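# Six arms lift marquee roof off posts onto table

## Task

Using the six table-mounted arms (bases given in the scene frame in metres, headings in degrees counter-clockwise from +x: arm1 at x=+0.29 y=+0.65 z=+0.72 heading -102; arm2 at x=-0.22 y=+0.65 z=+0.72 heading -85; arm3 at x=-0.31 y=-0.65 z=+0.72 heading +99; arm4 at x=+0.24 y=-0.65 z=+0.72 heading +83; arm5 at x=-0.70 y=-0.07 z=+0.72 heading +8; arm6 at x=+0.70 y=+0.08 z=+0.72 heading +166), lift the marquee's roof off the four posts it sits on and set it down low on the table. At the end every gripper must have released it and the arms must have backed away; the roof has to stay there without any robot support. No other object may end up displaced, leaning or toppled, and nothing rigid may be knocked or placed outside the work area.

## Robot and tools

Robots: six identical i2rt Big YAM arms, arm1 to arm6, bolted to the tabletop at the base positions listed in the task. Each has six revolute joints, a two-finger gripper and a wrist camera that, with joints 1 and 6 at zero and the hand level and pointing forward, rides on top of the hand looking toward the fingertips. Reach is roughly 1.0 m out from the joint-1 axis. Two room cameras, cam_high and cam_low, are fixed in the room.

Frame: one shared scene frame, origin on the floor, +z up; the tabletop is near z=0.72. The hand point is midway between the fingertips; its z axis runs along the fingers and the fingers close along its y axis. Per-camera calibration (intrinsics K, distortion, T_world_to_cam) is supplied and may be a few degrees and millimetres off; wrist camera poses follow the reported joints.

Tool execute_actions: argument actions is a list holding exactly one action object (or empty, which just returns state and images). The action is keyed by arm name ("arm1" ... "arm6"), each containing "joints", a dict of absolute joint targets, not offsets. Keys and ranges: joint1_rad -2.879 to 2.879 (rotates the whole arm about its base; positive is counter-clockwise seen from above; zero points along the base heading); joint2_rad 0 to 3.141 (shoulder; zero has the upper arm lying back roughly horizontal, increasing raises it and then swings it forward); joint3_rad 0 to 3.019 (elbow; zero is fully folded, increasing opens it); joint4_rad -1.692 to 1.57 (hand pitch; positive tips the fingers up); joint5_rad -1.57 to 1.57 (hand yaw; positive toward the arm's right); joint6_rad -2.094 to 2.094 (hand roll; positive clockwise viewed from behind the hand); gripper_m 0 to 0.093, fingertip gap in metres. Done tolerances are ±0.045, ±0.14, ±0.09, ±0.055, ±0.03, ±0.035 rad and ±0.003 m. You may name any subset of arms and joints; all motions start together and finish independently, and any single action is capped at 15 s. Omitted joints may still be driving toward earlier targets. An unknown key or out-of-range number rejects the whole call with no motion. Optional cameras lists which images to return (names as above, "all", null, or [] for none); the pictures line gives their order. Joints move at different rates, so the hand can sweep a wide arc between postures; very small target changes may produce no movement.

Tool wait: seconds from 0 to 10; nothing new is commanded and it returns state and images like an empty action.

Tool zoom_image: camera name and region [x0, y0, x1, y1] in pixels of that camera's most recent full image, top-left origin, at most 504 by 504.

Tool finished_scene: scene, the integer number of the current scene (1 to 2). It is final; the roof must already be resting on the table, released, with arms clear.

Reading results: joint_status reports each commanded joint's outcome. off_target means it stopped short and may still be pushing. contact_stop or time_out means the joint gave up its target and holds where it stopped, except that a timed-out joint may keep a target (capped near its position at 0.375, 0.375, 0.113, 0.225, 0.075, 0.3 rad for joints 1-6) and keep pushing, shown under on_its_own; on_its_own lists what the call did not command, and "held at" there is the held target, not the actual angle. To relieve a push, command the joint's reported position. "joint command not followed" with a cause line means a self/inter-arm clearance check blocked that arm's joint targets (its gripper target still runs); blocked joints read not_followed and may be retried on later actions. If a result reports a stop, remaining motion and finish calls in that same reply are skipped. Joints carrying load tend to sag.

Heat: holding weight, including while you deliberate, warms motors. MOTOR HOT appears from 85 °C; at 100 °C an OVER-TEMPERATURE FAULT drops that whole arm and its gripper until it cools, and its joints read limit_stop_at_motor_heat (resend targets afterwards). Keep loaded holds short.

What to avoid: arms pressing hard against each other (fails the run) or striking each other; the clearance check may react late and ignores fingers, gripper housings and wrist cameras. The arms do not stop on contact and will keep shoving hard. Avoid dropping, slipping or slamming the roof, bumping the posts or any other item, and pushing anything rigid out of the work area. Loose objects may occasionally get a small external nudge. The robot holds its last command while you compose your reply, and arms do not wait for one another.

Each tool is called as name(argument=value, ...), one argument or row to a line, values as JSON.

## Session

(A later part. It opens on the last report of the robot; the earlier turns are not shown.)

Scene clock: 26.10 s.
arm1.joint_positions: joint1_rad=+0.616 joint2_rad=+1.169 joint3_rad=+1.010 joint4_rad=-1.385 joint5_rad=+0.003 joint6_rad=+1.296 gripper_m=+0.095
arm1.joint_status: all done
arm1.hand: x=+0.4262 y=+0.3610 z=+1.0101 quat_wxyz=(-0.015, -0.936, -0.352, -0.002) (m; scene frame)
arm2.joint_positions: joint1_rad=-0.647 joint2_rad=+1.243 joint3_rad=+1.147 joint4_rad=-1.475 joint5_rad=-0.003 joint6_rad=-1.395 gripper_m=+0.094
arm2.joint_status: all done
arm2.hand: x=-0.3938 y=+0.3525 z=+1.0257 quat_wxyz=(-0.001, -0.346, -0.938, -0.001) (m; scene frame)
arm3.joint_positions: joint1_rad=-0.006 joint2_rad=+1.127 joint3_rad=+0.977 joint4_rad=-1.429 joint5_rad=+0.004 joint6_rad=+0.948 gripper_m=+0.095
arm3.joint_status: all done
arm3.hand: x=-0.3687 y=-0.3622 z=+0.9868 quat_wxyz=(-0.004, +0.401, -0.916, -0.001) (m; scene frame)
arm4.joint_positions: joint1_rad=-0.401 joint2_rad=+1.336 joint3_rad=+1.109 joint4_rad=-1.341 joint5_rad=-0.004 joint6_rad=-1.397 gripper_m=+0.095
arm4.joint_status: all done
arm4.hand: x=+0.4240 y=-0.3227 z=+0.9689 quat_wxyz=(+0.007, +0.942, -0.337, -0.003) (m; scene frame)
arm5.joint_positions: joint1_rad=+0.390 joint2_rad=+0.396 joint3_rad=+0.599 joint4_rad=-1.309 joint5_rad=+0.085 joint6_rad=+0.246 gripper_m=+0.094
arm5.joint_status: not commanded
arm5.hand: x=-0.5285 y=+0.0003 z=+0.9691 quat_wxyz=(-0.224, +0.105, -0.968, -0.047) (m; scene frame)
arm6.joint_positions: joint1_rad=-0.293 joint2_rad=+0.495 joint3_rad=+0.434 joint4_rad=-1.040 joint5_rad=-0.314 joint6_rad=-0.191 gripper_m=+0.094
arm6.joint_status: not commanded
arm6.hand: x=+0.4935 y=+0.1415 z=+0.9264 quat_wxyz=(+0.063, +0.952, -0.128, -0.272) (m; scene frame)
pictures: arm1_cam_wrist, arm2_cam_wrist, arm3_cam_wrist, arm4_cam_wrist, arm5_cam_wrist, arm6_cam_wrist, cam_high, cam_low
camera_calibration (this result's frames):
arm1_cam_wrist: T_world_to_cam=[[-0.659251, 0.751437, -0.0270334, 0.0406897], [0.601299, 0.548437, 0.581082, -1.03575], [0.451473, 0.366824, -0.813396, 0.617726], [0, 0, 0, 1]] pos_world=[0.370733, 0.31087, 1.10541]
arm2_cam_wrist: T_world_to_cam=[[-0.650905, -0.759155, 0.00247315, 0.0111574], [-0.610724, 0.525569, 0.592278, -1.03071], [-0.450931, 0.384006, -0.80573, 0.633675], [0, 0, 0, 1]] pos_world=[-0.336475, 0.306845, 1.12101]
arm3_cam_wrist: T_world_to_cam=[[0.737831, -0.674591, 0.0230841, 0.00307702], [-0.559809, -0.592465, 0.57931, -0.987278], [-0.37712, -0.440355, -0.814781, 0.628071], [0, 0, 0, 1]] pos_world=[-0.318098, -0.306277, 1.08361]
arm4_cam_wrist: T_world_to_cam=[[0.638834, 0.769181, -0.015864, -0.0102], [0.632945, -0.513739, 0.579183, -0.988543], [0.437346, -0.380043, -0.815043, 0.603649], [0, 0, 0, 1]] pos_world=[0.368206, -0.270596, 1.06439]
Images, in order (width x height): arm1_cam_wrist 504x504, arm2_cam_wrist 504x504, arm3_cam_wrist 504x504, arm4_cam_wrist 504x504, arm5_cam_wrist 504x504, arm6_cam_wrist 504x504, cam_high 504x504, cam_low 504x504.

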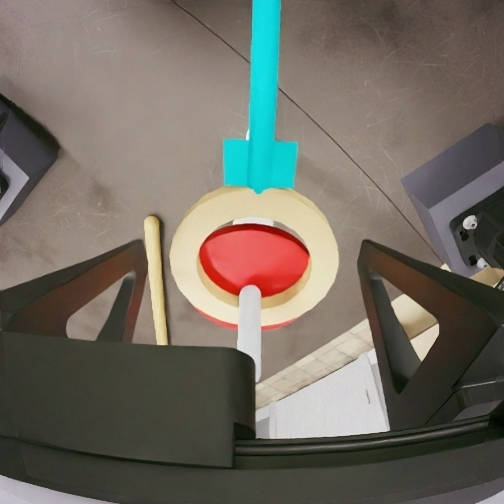

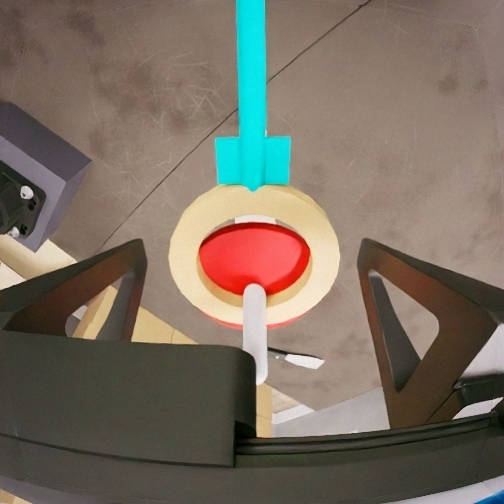

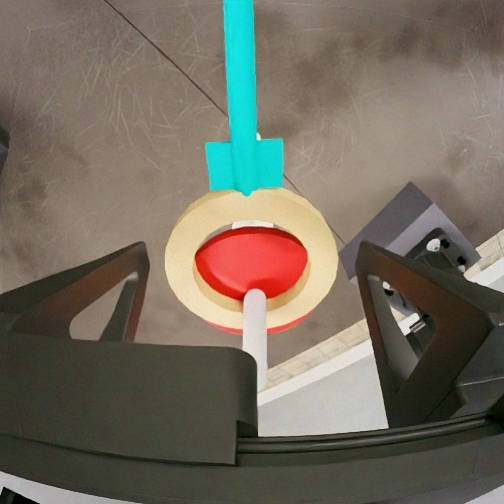

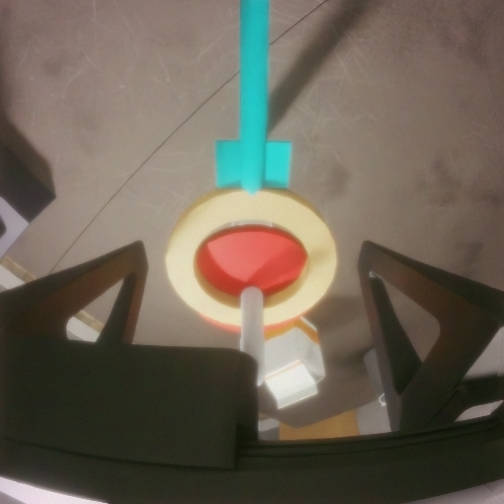

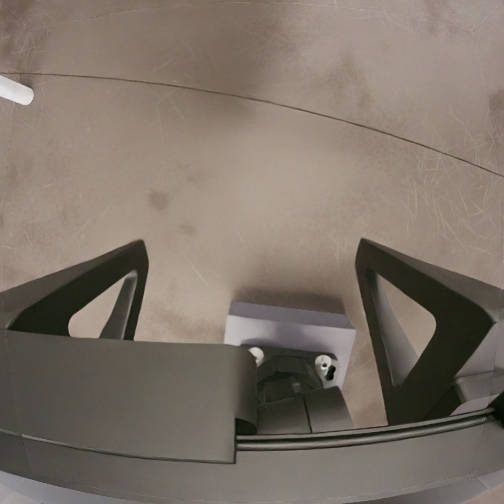

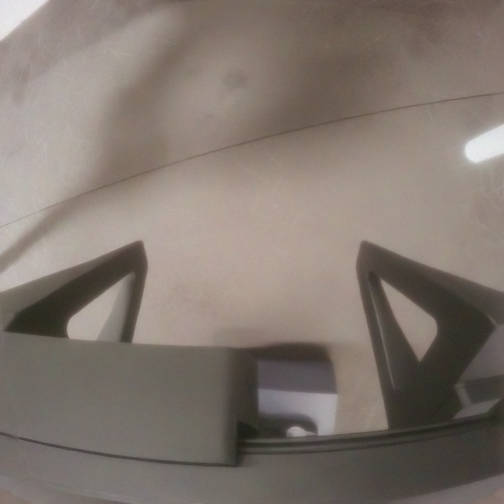

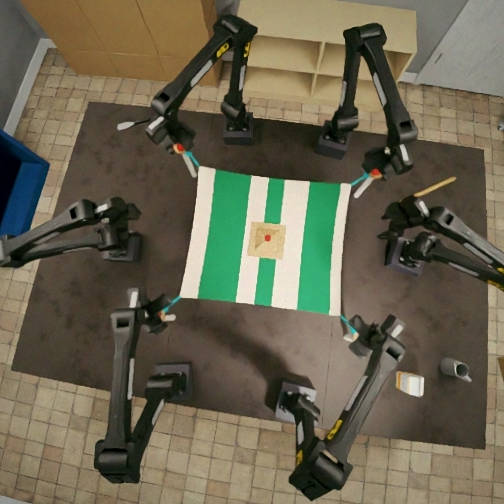

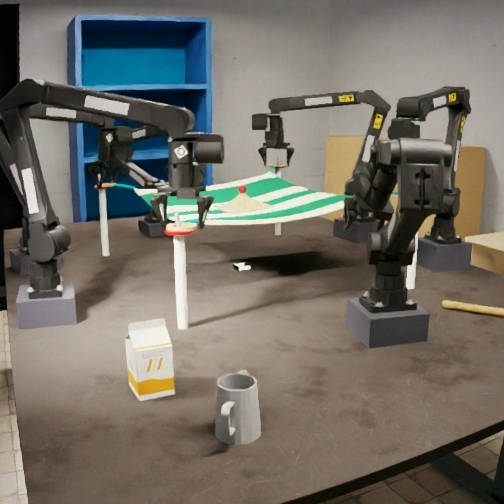

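execute_actions(
  actions=[
    {"arm1": {"joints": {"gripper_m": 0.060}}, "arm2": {"joints": {"gripper_m": 0.060}}, "arm3": {"joints": {"gripper_m": 0.060}}, "arm4": {"joints": {"gripper_m": 0.060}}},
  ],
  cameras=["arm1_cam_wrist", "arm2_cam_wrist", "arm3_cam_wrist", "arm4_cam_wrist", "cam_low"],
)

Scene clock: 27.03 s.
arm1.joint_positions: joint1_rad=+0.616 joint2_rad=+1.169 joint3_rad=+1.010 joint4_rad=-1.385 joint5_rad=+0.003 joint6_rad=+1.296 gripper_m=+0.068
arm1.joint_status: gripper_m off_target (ended at +0.068, target +0.060)
arm1.hand: x=+0.4262 y=+0.3610 z=+1.0101 quat_wxyz=(-0.015, -0.936, -0.352, -0.002) (m; scene frame)
arm2.joint_positions: joint1_rad=-0.647 joint2_rad=+1.243 joint3_rad=+1.147 joint4_rad=-1.475 joint5_rad=-0.003 joint6_rad=-1.395 gripper_m=+0.067
arm2.joint_status: gripper_m off_target (ended at +0.067, target +0.060)
arm2.hand: x=-0.3939 y=+0.3523 z=+1.0257 quat_wxyz=(-0.001, -0.346, -0.938, -0.001) (m; scene frame)
arm3.joint_positions: joint1_rad=-0.006 joint2_rad=+1.127 joint3_rad=+0.977 joint4_rad=-1.429 joint5_rad=+0.003 joint6_rad=+0.948 gripper_m=+0.068
arm3.joint_status: gripper_m off_target (ended at +0.068, target +0.060)
arm3.hand: x=-0.3688 y=-0.3621 z=+0.9868 quat_wxyz=(-0.004, +0.401, -0.916, -0.001) (m; scene frame)
arm4.joint_positions: joint1_rad=-0.401 joint2_rad=+1.336 joint3_rad=+1.109 joint4_rad=-1.341 joint5_rad=-0.004 joint6_rad=-1.398 gripper_m=+0.068
arm4.joint_status: gripper_m off_target (ended at +0.068, target +0.060)
arm4.hand: x=+0.4240 y=-0.3227 z=+0.9689 quat_wxyz=(+0.007, +0.942, -0.336, -0.003) (m; scene frame)
arm5.joint_positions: joint1_rad=+0.390 joint2_rad=+0.396 joint3_rad=+0.599 joint4_rad=-1.309 joint5_rad=+0.085 joint6_rad=+0.246 gripper_m=+0.094
arm5.joint_status: not commanded
arm5.hand: x=-0.5285 y=+0.0003 z=+0.9691 quat_wxyz=(-0.224, +0.105, -0.968, -0.047) (m; scene frame)
arm6.joint_positions: joint1_rad=-0.293 joint2_rad=+0.495 joint3_rad=+0.434 joint4_rad=-1.040 joint5_rad=-0.314 joint6_rad=-0.191 gripper_m=+0.094
arm6.joint_status: not commanded
arm6.hand: x=+0.4935 y=+0.1415 z=+0.9264 quat_wxyz=(+0.063, +0.952, -0.128, -0.272) (m; scene frame)
pictures: arm1_cam_wrist, arm2_cam_wrist, arm3_cam_wrist, arm4_cam_wrist, cam_low
camera_calibration (this result's frames):
arm1_cam_wrist: T_world_to_cam=[[-0.659251, 0.751437, -0.0270334, 0.0406897], [0.601299, 0.548437, 0.581082, -1.03575], [0.451473, 0.366824, -0.813396, 0.617726], [0, 0, 0, 1]] pos_world=[0.370733, 0.31087, 1.10541]
arm2_cam_wrist: T_world_to_cam=[[-0.650903, -0.759154, 0.00322396, 0.0102032], [-0.610497, 0.525958, 0.592168, -1.03062], [-0.451242, 0.383475, -0.805808, 0.633839], [0, 0, 0, 1]] pos_world=[-0.336533, 0.306746, 1.12102]
arm3_cam_wrist: T_world_to_cam=[[0.737843, -0.674595, 0.0225514, 0.00372009], [-0.559546, -0.592639, 0.579385, -0.987318], [-0.377486, -0.440114, -0.814742, 0.627989], [0, 0, 0, 1]] pos_world=[-0.318138, -0.306227, 1.0836]
arm4_cam_wrist: T_world_to_cam=[[0.63854, 0.769425, -0.0158639, -0.00999706], [0.633143, -0.5135, 0.579178, -0.988546], [0.437488, -0.379873, -0.815047, 0.603647], [0, 0, 0, 1]] pos_world=[0.368187, -0.270617, 1.06439]
Images, in order (width x height): arm1_cam_wrist 504x504, arm2_cam_wrist 504x504, arm3_cam_wrist 504x504, arm4_cam_wrist 504x504, cam_low 504x504.

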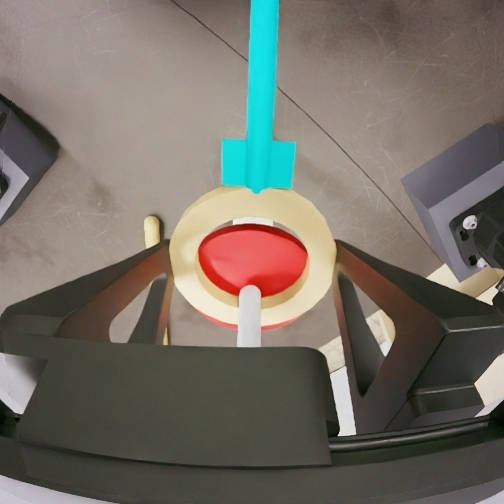

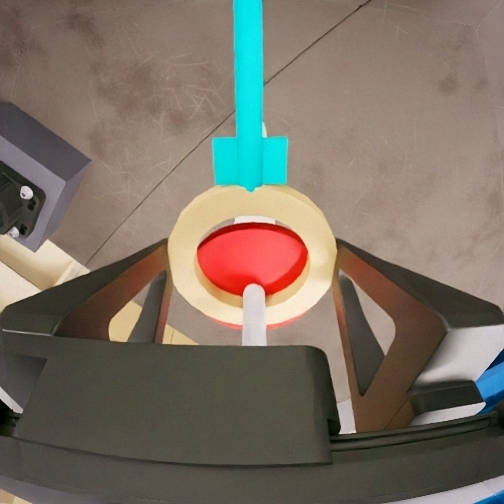

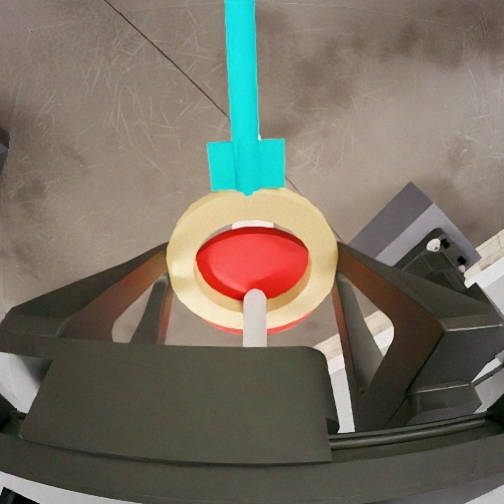

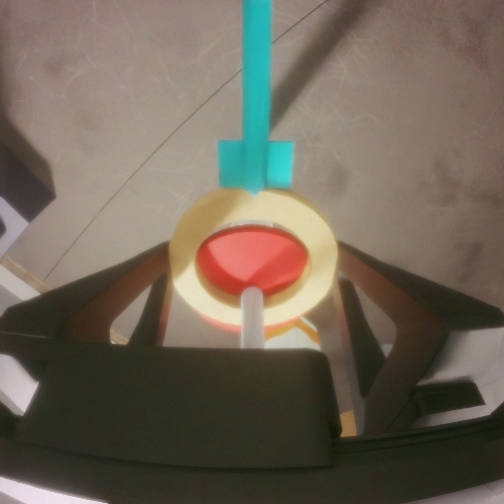

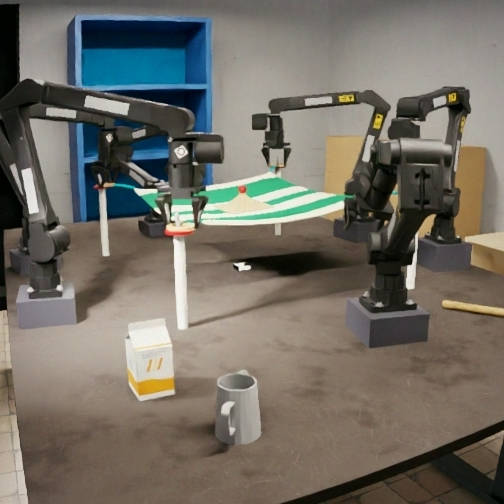

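execute_actions(
  actions=[
    {"arm1": {"joints": {"joint1_rad": 0.677, "joint2_rad": 1.092}}, "arm2": {"joints": {"joint1_rad": -0.706, "joint2_rad": 1.168}}},
  ],
  cameras=["arm1_cam_wrist", "arm2_cam_wrist", "arm3_cam_wrist", "arm4_cam_wrist", "cam_low"],
)

Scene clock: 30.50 s.
arm1.joint_positions: joint1_rad=+0.664 joint2_rad=+1.088 joint3_rad=+1.010 joint4_rad=-1.380 joint5_rad=+0.009 joint6_rad=+1.297 gripper_m=+0.068
arm1.joint_status: all done
arm1.hand: x=+0.4364 y=+0.3723 z=+1.0339 quat_wxyz=(-0.058, -0.926, -0.374, -0.004) (m; scene frame)
arm2.joint_positions: joint1_rad=-0.692 joint2_rad=+1.172 joint3_rad=+1.144 joint4_rad=-1.472 joint5_rad=-0.010 joint6_rad=-1.396 gripper_m=+0.067
arm2.joint_status: all done
arm2.hand: x=-0.4019 y=+0.3661 z=+1.0474 quat_wxyz=(+0.003, -0.366, -0.930, +0.035) (m; scene frame)
arm3.joint_positions: joint1_rad=-0.006 joint2_rad=+1.127 joint3_rad=+0.977 joint4_rad=-1.429 joint5_rad=+0.003 joint6_rad=+0.948 gripper_m=+0.068
arm3.joint_status: not commanded
arm3.hand: x=-0.3688 y=-0.3621 z=+0.9868 quat_wxyz=(-0.004, +0.401, -0.916, -0.001) (m; scene frame)
arm4.joint_positions: joint1_rad=-0.401 joint2_rad=+1.336 joint3_rad=+1.109 joint4_rad=-1.341 joint5_rad=-0.004 joint6_rad=-1.398 gripper_m=+0.068
arm4.joint_status: not commanded
arm4.hand: x=+0.4240 y=-0.3227 z=+0.9689 quat_wxyz=(+0.007, +0.942, -0.336, -0.003) (m; scene frame)
arm5.joint_positions: joint1_rad=+0.390 joint2_rad=+0.396 joint3_rad=+0.599 joint4_rad=-1.309 joint5_rad=+0.085 joint6_rad=+0.246 gripper_m=+0.094
arm5.joint_status: not commanded
arm5.hand: x=-0.5285 y=+0.0003 z=+0.9691 quat_wxyz=(-0.224, +0.105, -0.968, -0.047) (m; scene frame)
arm6.joint_positions: joint1_rad=-0.293 joint2_rad=+0.495 joint3_rad=+0.434 joint4_rad=-1.040 joint5_rad=-0.314 joint6_rad=-0.191 gripper_m=+0.094
arm6.joint_status: not commanded
arm6.hand: x=+0.4935 y=+0.1415 z=+0.9264 quat_wxyz=(+0.063, +0.952, -0.128, -0.272) (m; scene frame)
pictures: arm1_cam_wrist, arm2_cam_wrist, arm3_cam_wrist, arm4_cam_wrist, cam_low
camera_calibration (this result's frames):
arm1_cam_wrist: T_world_to_cam=[[-0.691203, 0.714773, -0.106482, 0.149314], [0.555487, 0.619758, 0.554377, -1.04088], [0.462247, 0.324038, -0.825426, 0.651976], [0, 0, 0, 1]] pos_world=[0.380026, 0.3271, 1.1311]
arm2_cam_wrist: T_world_to_cam=[[-0.682343, -0.727496, 0.0718172, -0.08065], [-0.567799, 0.589296, 0.574747, -1.04337], [-0.460448, 0.351397, -0.815174, 0.660264], [0, 0, 0, 1]] pos_world=[-0.343437, 0.324165, 1.14369]
arm3_cam_wrist: T_world_to_cam=[[0.737843, -0.674595, 0.0225514, 0.00372009], [-0.559546, -0.592639, 0.579385, -0.987318], [-0.377486, -0.440114, -0.814742, 0.627989], [0, 0, 0, 1]] pos_world=[-0.318138, -0.306227, 1.0836]
arm4_cam_wrist: T_world_to_cam=[[0.63854, 0.769425, -0.0158639, -0.00999706], [0.633143, -0.5135, 0.579178, -0.988546], [0.437488, -0.379873, -0.815047, 0.603647], [0, 0, 0, 1]] pos_world=[0.368187, -0.270617, 1.06439]
Images, in order (width x height): arm1_cam_wrist 504x504, arm2_cam_wrist 504x504, arm3_cam_wrist 504x504, arm4_cam_wrist 504x504, cam_low 504x504.

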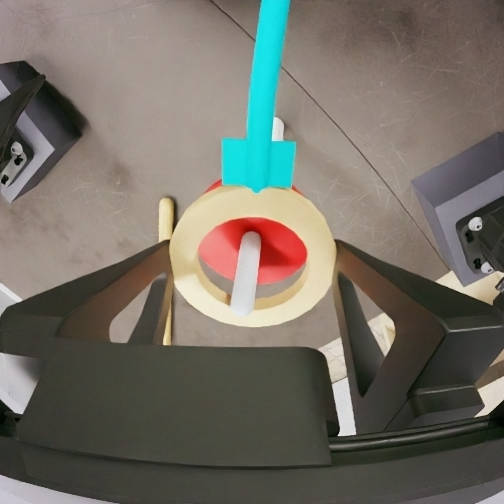

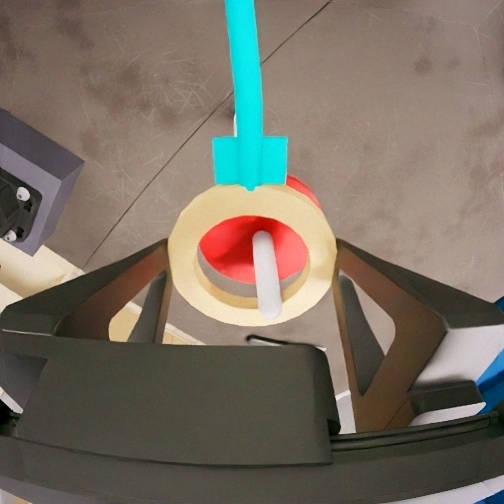

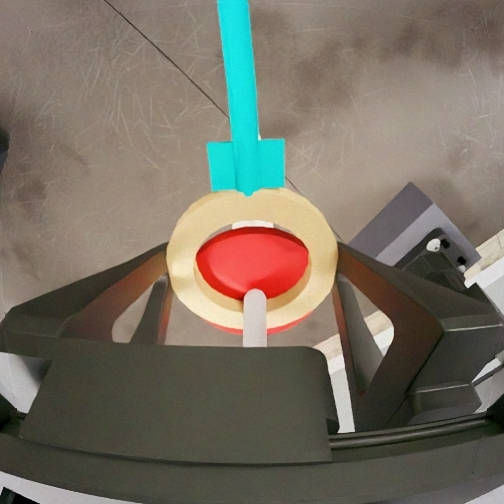

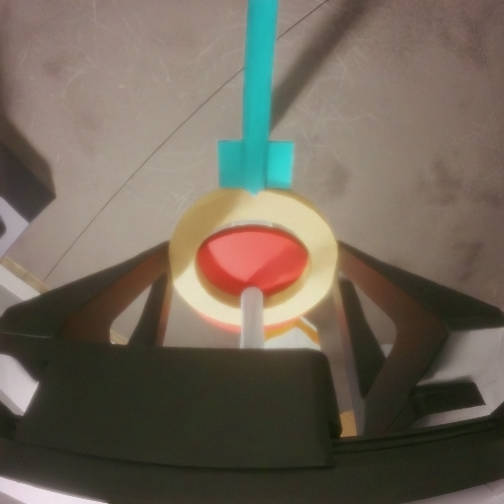

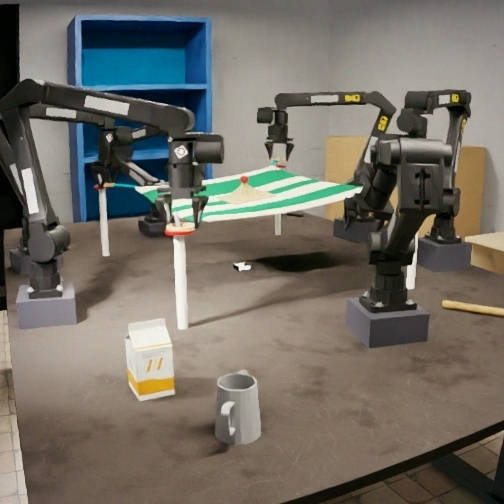

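execute_actions(
  actions=[
    {"arm1": {"joints": {"joint1_rad": 0.686, "joint2_rad": 0.975, "joint4_rad": -1.305}}, "arm2": {"joints": {"joint1_rad": -0.715, "joint2_rad": 1.058, "joint4_rad": -1.377}}},
  ],
  cameras=["arm1_cam_wrist", "arm2_cam_wrist", "arm3_cam_wrist", "arm4_cam_wrist", "cam_low"],
)

Scene clock: 33.10 s.
arm1.joint_positions: joint1_rad=+0.666 joint2_rad=+0.972 joint3_rad=+1.010 joint4_rad=-1.318 joint5_rad=+0.009 joint6_rad=+1.298 gripper_m=+0.068
arm1.joint_status: all done
arm1.hand: x=+0.4377 y=+0.3709 z=+1.0713 quat_wxyz=(-0.146, -0.917, -0.370, -0.014) (m; scene frame)
arm2.joint_positions: joint1_rad=-0.692 joint2_rad=+1.053 joint3_rad=+1.142 joint4_rad=-1.396 joint5_rad=-0.011 joint6_rad=-1.397 gripper_m=+0.067
arm2.joint_status: all done
arm2.hand: x=-0.4024 y=+0.3648 z=+1.0869 quat_wxyz=(+0.021, -0.362, -0.923, +0.128) (m; scene frame)
arm3.joint_positions: joint1_rad=-0.006 joint2_rad=+1.127 joint3_rad=+0.977 joint4_rad=-1.428 joint5_rad=+0.003 joint6_rad=+0.948 gripper_m=+0.068
arm3.joint_status: not commanded
arm3.hand: x=-0.3688 y=-0.3620 z=+0.9868 quat_wxyz=(-0.004, +0.401, -0.916, -0.001) (m; scene frame)
arm4.joint_positions: joint1_rad=-0.401 joint2_rad=+1.336 joint3_rad=+1.109 joint4_rad=-1.341 joint5_rad=-0.004 joint6_rad=-1.398 gripper_m=+0.068
arm4.joint_status: not commanded
arm4.hand: x=+0.4240 y=-0.3227 z=+0.9689 quat_wxyz=(+0.007, +0.942, -0.336, -0.003) (m; scene frame)
arm5.joint_positions: joint1_rad=+0.390 joint2_rad=+0.396 joint3_rad=+0.599 joint4_rad=-1.309 joint5_rad=+0.085 joint6_rad=+0.246 gripper_m=+0.094
arm5.joint_status: not commanded
arm5.hand: x=-0.5285 y=+0.0003 z=+0.9691 quat_wxyz=(-0.224, +0.105, -0.968, -0.047) (m; scene frame)
arm6.joint_positions: joint1_rad=-0.293 joint2_rad=+0.495 joint3_rad=+0.434 joint4_rad=-1.040 joint5_rad=-0.314 joint6_rad=-0.191 gripper_m=+0.094
arm6.joint_status: not commanded
arm6.hand: x=+0.4935 y=+0.1415 z=+0.9264 quat_wxyz=(+0.063, +0.952, -0.128, -0.272) (m; scene frame)
pictures: arm1_cam_wrist, arm2_cam_wrist, arm3_cam_wrist, arm4_cam_wrist, cam_low
camera_calibration (this result's frames):
arm1_cam_wrist: T_world_to_cam=[[-0.675307, 0.684318, -0.27508, 0.340146], [0.510569, 0.70291, 0.495213, -1.00919], [0.53224, 0.193973, -0.824072, 0.698882], [0, 0, 0, 1]] pos_world=[0.372993, 0.341039, 1.16926]
arm2_cam_wrist: T_world_to_cam=[[-0.663714, -0.702207, 0.257659, -0.288504], [-0.511554, 0.677453, 0.528554, -1.02501], [-0.545707, 0.219002, -0.808853, 0.699825], [0, 0, 0, 1]] pos_world=[-0.333934, 0.338546, 1.18217]
arm3_cam_wrist: T_world_to_cam=[[0.737846, -0.674602, 0.0222429, 0.00409888], [-0.559501, -0.592857, 0.579207, -0.98716], [-0.377547, -0.43981, -0.814877, 0.628243], [0, 0, 0, 1]] pos_world=[-0.318149, -0.306171, 1.08362]
arm4_cam_wrist: T_world_to_cam=[[0.63854, 0.769425, -0.0158639, -0.00999706], [0.633143, -0.5135, 0.579178, -0.988546], [0.437488, -0.379873, -0.815047, 0.603647], [0, 0, 0, 1]] pos_world=[0.368187, -0.270617, 1.06439]
Images, in order (width x height): arm1_cam_wrist 504x504, arm2_cam_wrist 504x504, arm3_cam_wrist 504x504, arm4_cam_wrist 504x504, cam_low 504x504.

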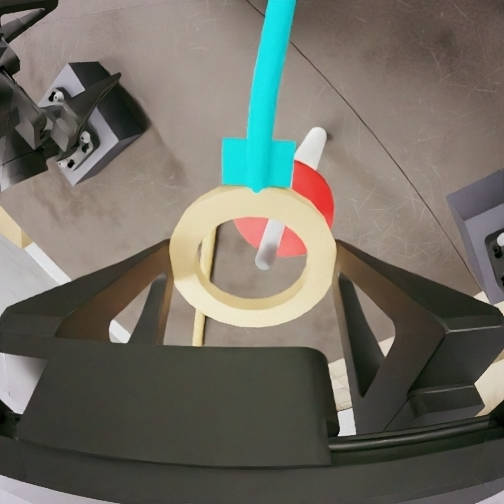

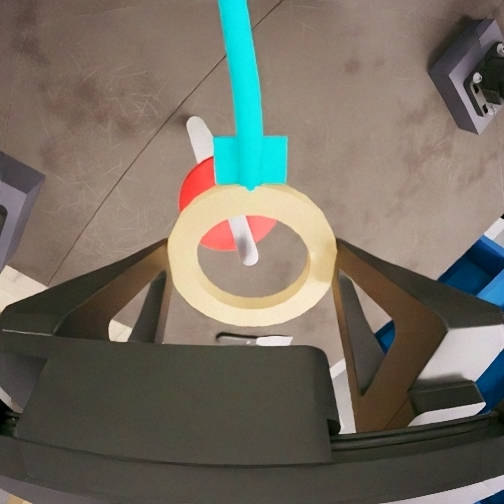

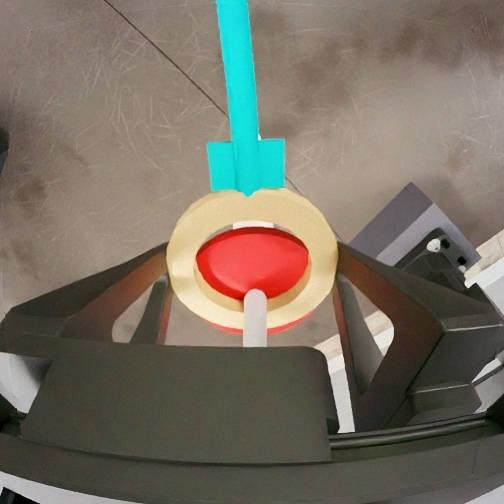

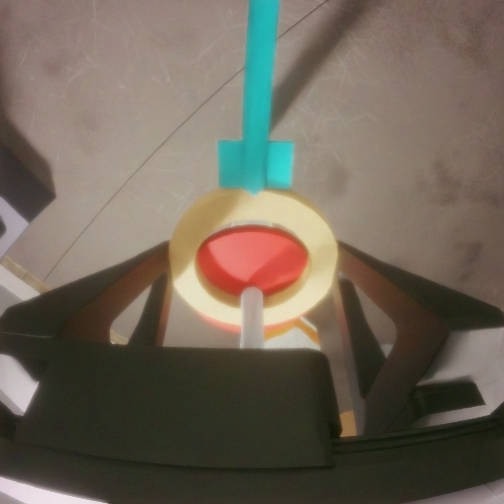

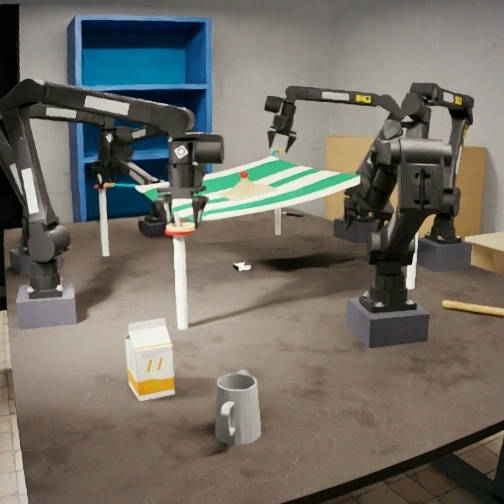

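zoom_image(
  camera="arm2_cam_wrist",
  region=[130, 90, 370, 330],
)

zoom_image(
  camera="cam_low",
  region=[130, 180, 230, 260],
)

Region (130, 90, 370, 330) of arm2_cam_wrist's 504x504 image, scaled by 2.100, with more detail than that image has.

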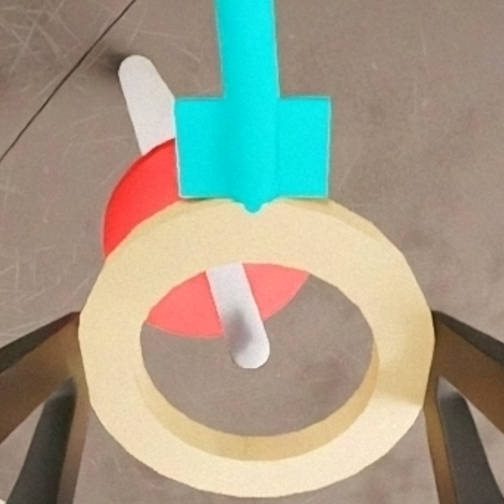

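Region (130, 180, 230, 260) of cam_low's 504x504 image, scaled by 5.040, with more detail than that image has; it fills the top 403 rows of this view, and the rest is white.

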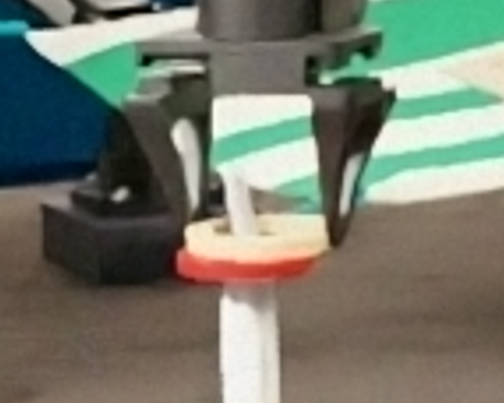

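execute_actions(
  actions=[
    {"arm1": {"joints": {"joint1_rad": 0.53}}, "arm2": {"joints": {"joint1_rad": -0.56}}, "arm3": {"joints": {"joint1_rad": 0.07, "joint2_rad": 1.055}}, "arm4": {"joints": {"joint1_rad": -0.475, "joint2_rad": 1.278}}},
  ],
  cameras=["arm1_cam_wrist", "arm2_cam_wrist", "arm3_cam_wrist", "arm4_cam_wrist", "cam_low"],
)

Scene clock: 36.87 s.
arm1.joint_positions: joint1_rad=+0.526 joint2_rad=+0.972 joint3_rad=+1.010 joint4_rad=-1.315 joint5_rad=+0.007 joint6_rad=+1.298 gripper_m=+0.068
arm1.joint_status: all done
arm1.hand: x=+0.3978 y=+0.3522 z=+1.0714 quat_wxyz=(-0.148, -0.941, -0.305, -0.005) (m; scene frame)
arm2.joint_positions: joint1_rad=-0.549 joint2_rad=+1.053 joint3_rad=+1.142 joint4_rad=-1.393 joint5_rad=-0.009 joint6_rad=-1.397 gripper_m=+0.067
arm2.joint_status: all done
arm2.hand: x=-0.3610 y=+0.3412 z=+1.0871 quat_wxyz=(+0.014, -0.295, -0.946, +0.131) (m; scene frame)
arm3.joint_positions: joint1_rad=+0.056 joint2_rad=+1.052 joint3_rad=+0.976 joint4_rad=-1.419 joint5_rad=+0.011 joint6_rad=+0.951 gripper_m=+0.068
arm3.joint_status: all done
arm3.hand: x=-0.3846 y=-0.3697 z=+1.0071 quat_wxyz=(-0.016, +0.427, -0.903, -0.042) (m; scene frame)
arm4.joint_positions: joint1_rad=-0.461 joint2_rad=+1.281 joint3_rad=+1.109 joint4_rad=-1.337 joint5_rad=-0.008 joint6_rad=-1.400 gripper_m=+0.068
arm4.joint_status: all done
arm4.hand: x=+0.4413 y=-0.3357 z=+0.9884 quat_wxyz=(-0.023, +0.931, -0.363, +0.001) (m; scene frame)
arm5.joint_positions: joint1_rad=+0.390 joint2_rad=+0.396 joint3_rad=+0.599 joint4_rad=-1.309 joint5_rad=+0.085 joint6_rad=+0.246 gripper_m=+0.094
arm5.joint_status: not commanded
arm5.hand: x=-0.5285 y=+0.0003 z=+0.9691 quat_wxyz=(-0.224, +0.105, -0.968, -0.047) (m; scene frame)
arm6.joint_positions: joint1_rad=-0.293 joint2_rad=+0.495 joint3_rad=+0.434 joint4_rad=-1.040 joint5_rad=-0.314 joint6_rad=-0.191 gripper_m=+0.094
arm6.joint_status: not commanded
arm6.hand: x=+0.4935 y=+0.1415 z=+0.9264 quat_wxyz=(+0.063, +0.952, -0.128, -0.272) (m; scene frame)
pictures: arm1_cam_wrist, arm2_cam_wrist, arm3_cam_wrist, arm4_cam_wrist, cam_low
camera_calibration (this result's frames):
arm1_cam_wrist: T_world_to_cam=[[-0.572766, 0.771003, -0.278377, 0.258246], [0.601779, 0.626086, 0.495861, -0.985671], [0.556598, 0.116491, -0.822574, 0.739782], [0, 0, 0, 1]] pos_world=[0.329309, 0.331829, 1.16917]
arm2_cam_wrist: T_world_to_cam=[[-0.557053, -0.788277, 0.261365, -0.213831], [-0.600396, 0.599696, 0.529046, -0.993932], [-0.573774, 0.137784, -0.80734, 0.743676], [0, 0, 0, 1]] pos_world=[-0.289165, 0.325032, 1.18212]
arm3_cam_wrist: T_world_to_cam=[[0.776086, -0.629292, -0.0410099, 0.105278], [-0.515978, -0.671036, 0.532426, -0.97732], [-0.362571, -0.392048, -0.845483, 0.689719], [0, 0, 0, 1]] pos_world=[-0.335908, -0.319163, 1.10781]
arm4_cam_wrist: T_world_to_cam=[[0.681544, 0.730558, 0.0422244, -0.100197], [0.58544, -0.578963, 0.567505, -1.00685], [0.439041, -0.36206, -0.822287, 0.61957], [0, 0, 0, 1]] pos_world=[0.385722, -0.285408, 1.08509]
Images, in order (width x height): arm1_cam_wrist 504x504, arm2_cam_wrist 504x504, arm3_cam_wrist 504x504, arm4_cam_wrist 504x504, cam_low 504x504.

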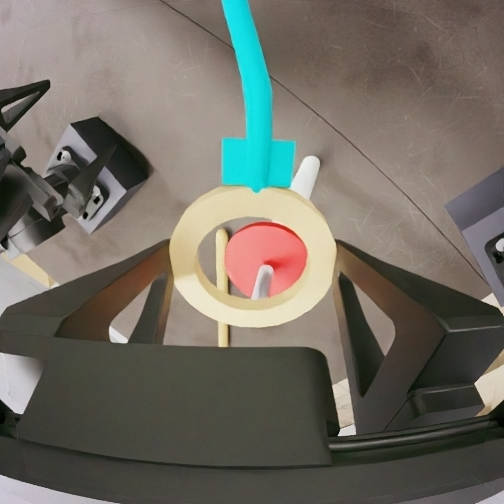

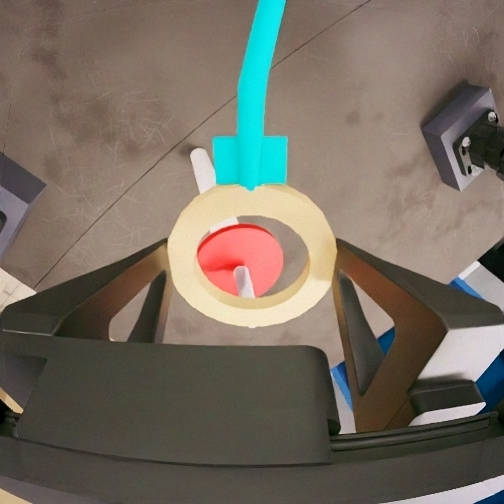

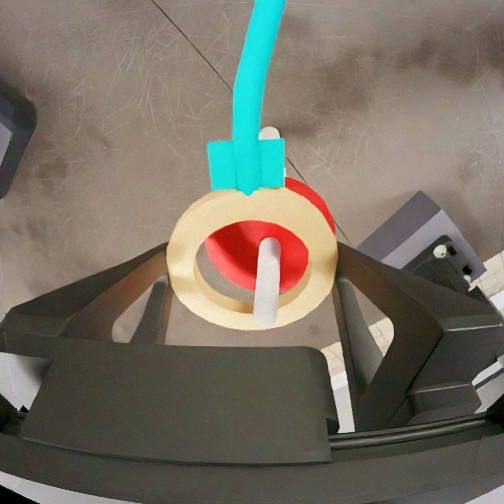

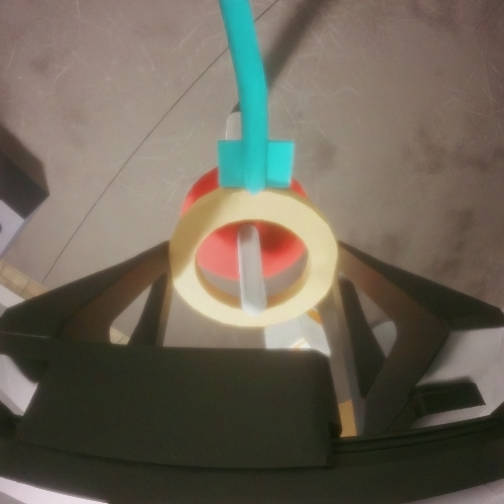

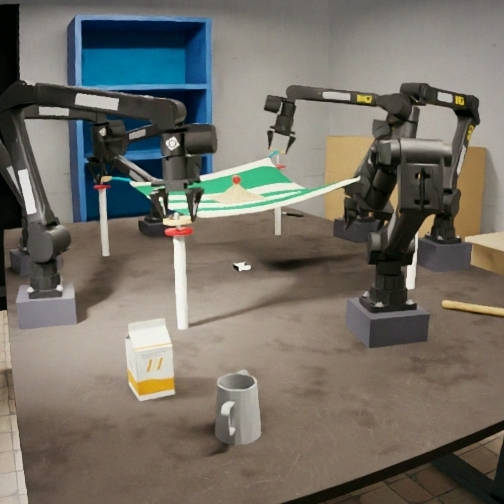

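execute_actions(
  actions=[
    {"arm1": {"joints": {"joint1_rad": 0.206, "joint2_rad": 1.475, "joint3_rad": 1.563, "joint4_rad": -1.615, "joint6_rad": 0.65}}, "arm2": {"joints": {"joint1_rad": -0.202, "joint2_rad": 1.48, "joint3_rad": 1.603, "joint4_rad": -1.65, "joint6_rad": -0.70}}, "arm3": {"joints": {"joint2_rad": 0.85}}, "arm4": {"joints": {"joint2_rad": 1.08}}},
  ],
  cameras=["arm1_cam_wrist", "arm2_cam_wrist", "arm3_cam_wrist", "arm4_cam_wrist", "cam_high", "cam_low"],
)

Scene clock: 43.13 s.
arm1.joint_positions: joint1_rad=+0.201 joint2_rad=+1.484 joint3_rad=+1.505 joint4_rad=-1.604 joint5_rad=+0.003 joint6_rad=+0.660 gripper_m=+0.068
arm1.joint_status: all done
arm1.hand: x=+0.3008 y=+0.2151 z=+1.0861 quat_wxyz=(+0.005, -0.891, -0.453, -0.003) (m; scene frame)
arm2.joint_positions: joint1_rad=-0.195 joint2_rad=+1.483 joint3_rad=+1.552 joint4_rad=-1.634 joint5_rad=-0.004 joint6_rad=-0.711 gripper_m=+0.067
arm2.joint_status: all done
arm2.hand: x=-0.2541 y=+0.2118 z=+1.0907 quat_wxyz=(-0.002, -0.452, -0.892, +0.001) (m; scene frame)
arm3.joint_positions: joint1_rad=+0.056 joint2_rad=+0.847 joint3_rad=+0.976 joint4_rad=-1.419 joint5_rad=+0.007 joint6_rad=+0.951 gripper_m=+0.068
arm3.joint_status: all done
arm3.hand: x=-0.3792 y=-0.3933 z=+1.0599 quat_wxyz=(-0.032, +0.423, -0.894, -0.143) (m; scene frame)
arm4.joint_positions: joint1_rad=-0.461 joint2_rad=+1.072 joint3_rad=+1.105 joint4_rad=-1.337 joint5_rad=-0.008 joint6_rad=-1.400 gripper_m=+0.068
arm4.joint_status: all done
arm4.hand: x=+0.4293 y=-0.3541 z=+1.0577 quat_wxyz=(-0.123, +0.925, -0.360, +0.022) (m; scene frame)
arm5.joint_positions: joint1_rad=+0.390 joint2_rad=+0.396 joint3_rad=+0.599 joint4_rad=-1.309 joint5_rad=+0.085 joint6_rad=+0.246 gripper_m=+0.094
arm5.joint_status: not commanded
arm5.hand: x=-0.5285 y=+0.0003 z=+0.9691 quat_wxyz=(-0.224, +0.105, -0.968, -0.047) (m; scene frame)
arm6.joint_positions: joint1_rad=-0.293 joint2_rad=+0.495 joint3_rad=+0.434 joint4_rad=-1.040 joint5_rad=-0.314 joint6_rad=-0.191 gripper_m=+0.094
arm6.joint_status: not commanded
arm6.hand: x=+0.4935 y=+0.1415 z=+0.9264 quat_wxyz=(+0.063, +0.952, -0.128, -0.272) (m; scene frame)
pictures: arm1_cam_wrist, arm2_cam_wrist, arm3_cam_wrist, arm4_cam_wrist, cam_high, cam_low
camera_calibration (this result's frames):
arm1_cam_wrist: T_world_to_cam=[[-0.807962, 0.589171, 0.00868271, 0.110576], [0.477804, 0.646473, 0.59479, -0.923317], [0.34482, 0.484716, -0.803834, 0.786016], [0, 0, 0, 1]] pos_world=[0.259472, 0.150757, 1.18005]
arm2_cam_wrist: T_world_to_cam=[[-0.808422, -0.588584, 0.00479593, -0.0835112], [-0.472944, 0.654398, 0.58999, -0.89976], [-0.350397, 0.474693, -0.807396, 0.811246], [0, 0, 0, 1]] pos_world=[-0.20879, 0.154555, 1.18625]
arm3_cam_wrist: T_world_to_cam=[[0.770116, -0.603419, -0.2069, 0.27213], [-0.487239, -0.765768, 0.41976, -0.925517], [-0.411729, -0.222454, -0.883739, 0.81567], [0, 0, 0, 1]] pos_world=[-0.324685, -0.363074, 1.16564]
arm4_cam_wrist: T_world_to_cam=[[0.665139, 0.706596, 0.24148, -0.293699], [0.524997, -0.672479, 0.521679, -1.0085], [0.531007, -0.220213, -0.818253, 0.681598], [0, 0, 0, 1]] pos_world=[0.362879, -0.320573, 1.15476]
Images, in order (width x height): arm1_cam_wrist 504x504, arm2_cam_wrist 504x504, arm3_cam_wrist 504x504, arm4_cam_wrist 504x504, cam_high 504x504, cam_low 504x504.

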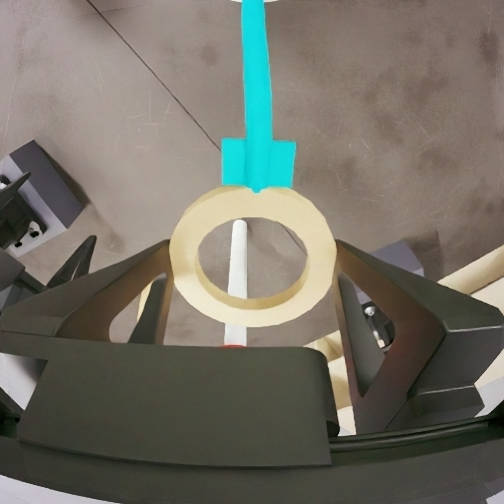

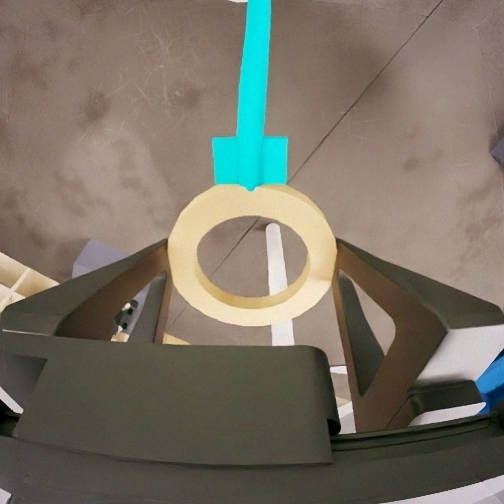

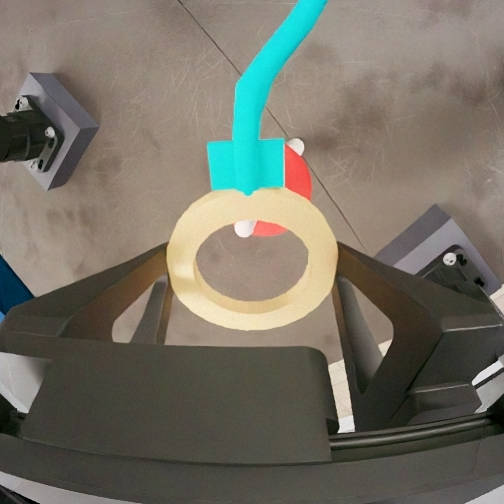

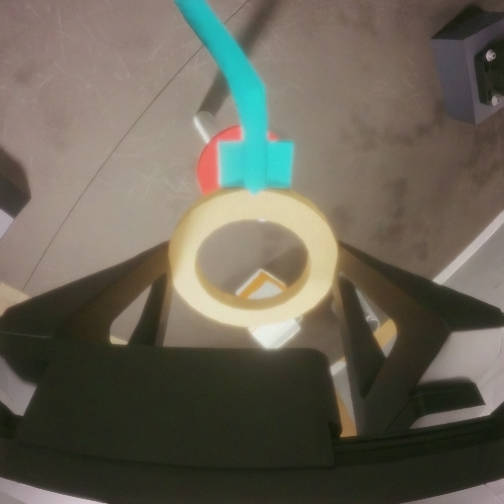

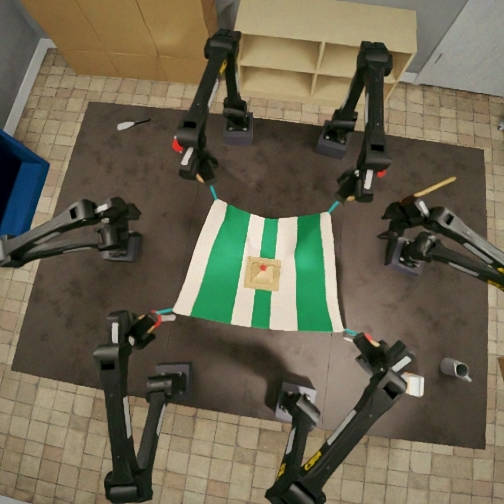

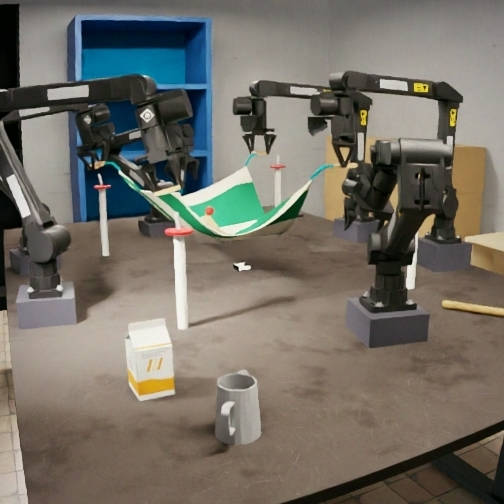

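execute_actions(
  actions=[
    {"arm3": {"joints": {"joint1_rad": -0.434, "joint4_rad": -1.585, "joint6_rad": 0.38}}, "arm4": {"joints": {"joint1_rad": -0.166, "joint2_rad": 0.865, "joint3_rad": 0.99, "joint4_rad": -1.63, "joint6_rad": -0.89}}},
  ],
  cameras=["arm3_cam_wrist", "arm4_cam_wrist", "cam_high", "cam_low"],
)

Scene clock: 46.57 s.
arm1.joint_positions: joint1_rad=+0.201 joint2_rad=+1.484 joint3_rad=+1.505 joint4_rad=-1.604 joint5_rad=+0.003 joint6_rad=+0.660 gripper_m=+0.068
arm1.joint_status: not commanded
arm1.hand: x=+0.3008 y=+0.2151 z=+1.0861 quat_wxyz=(+0.005, -0.891, -0.453, -0.003) (m; scene frame)
arm2.joint_positions: joint1_rad=-0.195 joint2_rad=+1.483 joint3_rad=+1.552 joint4_rad=-1.634 joint5_rad=-0.004 joint6_rad=-0.710 gripper_m=+0.067
arm2.joint_status: not commanded
arm2.hand: x=-0.2541 y=+0.2118 z=+1.0907 quat_wxyz=(-0.002, -0.453, -0.892, +0.001) (m; scene frame)
arm3.joint_positions: joint1_rad=-0.428 joint2_rad=+0.847 joint3_rad=+0.976 joint4_rad=-1.567 joint5_rad=+0.003 joint6_rad=+0.389 gripper_m=+0.068
arm3.joint_status: all done
arm3.hand: x=-0.2586 y=-0.4258 z=+1.0523 quat_wxyz=(-0.048, +0.461, -0.884, -0.055) (m; scene frame)
arm4.joint_positions: joint1_rad=-0.173 joint2_rad=+0.859 joint3_rad=+0.992 joint4_rad=-1.614 joint5_rad=-0.004 joint6_rad=-0.900 gripper_m=+0.068
arm4.joint_status: all done
arm4.hand: x=+0.3053 y=-0.4287 z=+1.0560 quat_wxyz=(-0.035, +0.887, -0.460, -0.010) (m; scene frame)
arm5.joint_positions: joint1_rad=+0.390 joint2_rad=+0.396 joint3_rad=+0.599 joint4_rad=-1.309 joint5_rad=+0.085 joint6_rad=+0.246 gripper_m=+0.094
arm5.joint_status: not commanded
arm5.hand: x=-0.5285 y=+0.0003 z=+0.9691 quat_wxyz=(-0.224, +0.105, -0.968, -0.047) (m; scene frame)
arm6.joint_positions: joint1_rad=-0.293 joint2_rad=+0.495 joint3_rad=+0.434 joint4_rad=-1.040 joint5_rad=-0.314 joint6_rad=-0.191 gripper_m=+0.094
arm6.joint_status: not commanded
arm6.hand: x=+0.4935 y=+0.1415 z=+0.9264 quat_wxyz=(+0.063, +0.952, -0.128, -0.272) (m; scene frame)
pictures: arm3_cam_wrist, arm4_cam_wrist, cam_high, cam_low
camera_calibration (this result's frames):
arm3_cam_wrist: T_world_to_cam=[[0.823182, -0.566928, -0.0310574, 0.00230206], [-0.488291, -0.734791, 0.470801, -0.929189], [-0.289731, -0.37239, -0.881692, 0.816934], [0, 0, 0, 1]] pos_world=[-0.218918, -0.377236, 1.15782]
arm4_cam_wrist: T_world_to_cam=[[0.820173, 0.569737, 0.0521143, -0.0641319], [0.458211, -0.708695, 0.536464, -1.00352], [0.342576, -0.416114, -0.842313, 0.72858], [0, 0, 0, 1]] pos_world=[0.262827, -0.371477, 1.15538]
Images, in order (width x height): arm3_cam_wrist 504x504, arm4_cam_wrist 504x504, cam_high 504x504, cam_low 504x504.

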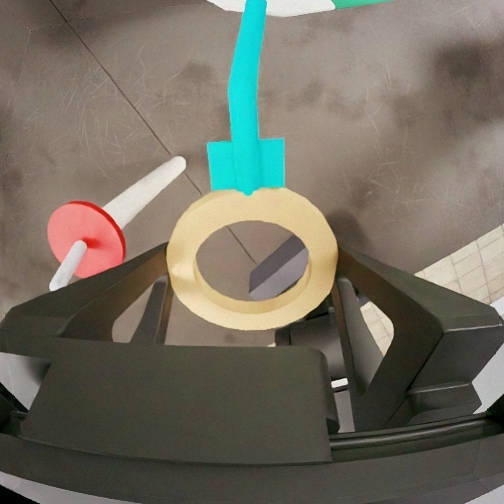

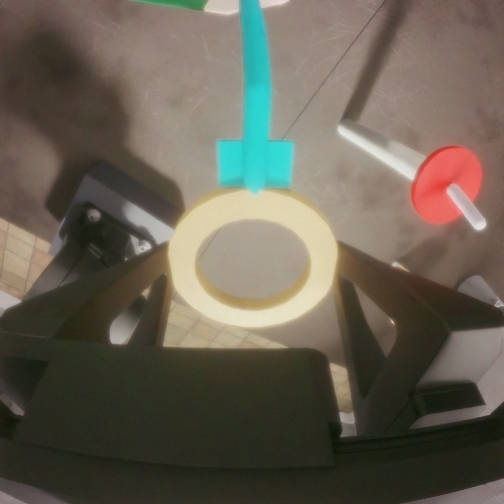

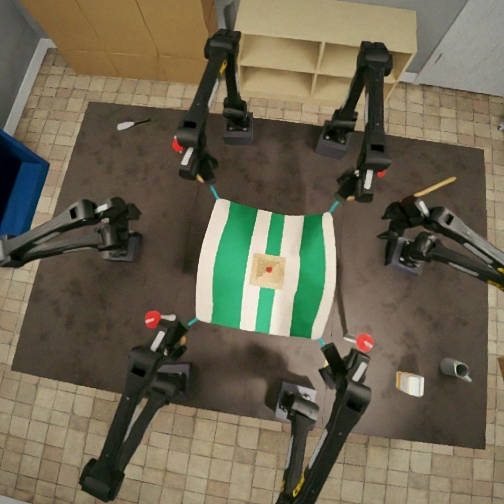

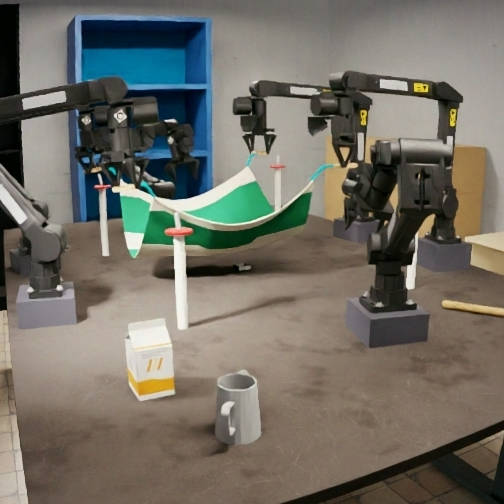

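zoom_image(
  camera="cam_low",
  region=[100, 150, 340, 300],
)

zoom_image(
  camera="cam_high",
  region=[140, 170, 390, 370],
)

Region (100, 150, 340, 300) of cam_low's 504x504 image, scaled by 2.100, with more detail than that image has; it fills the top 315 rows of this view, and the rest is white.

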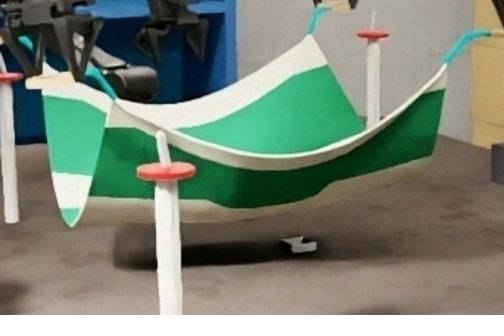

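Region (140, 170, 390, 370) of cam_high's 504x504 image, scaled by 2.016, with more detail than that image has; it fills the top 403 rows of this view, and the rest is white.

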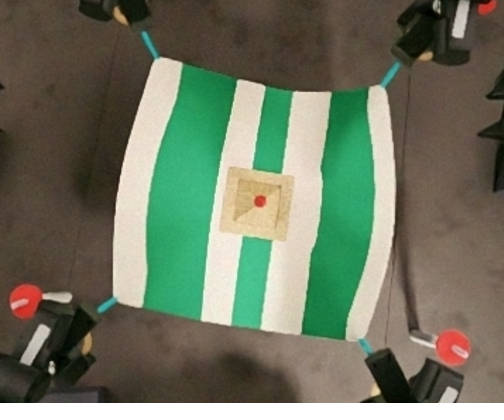

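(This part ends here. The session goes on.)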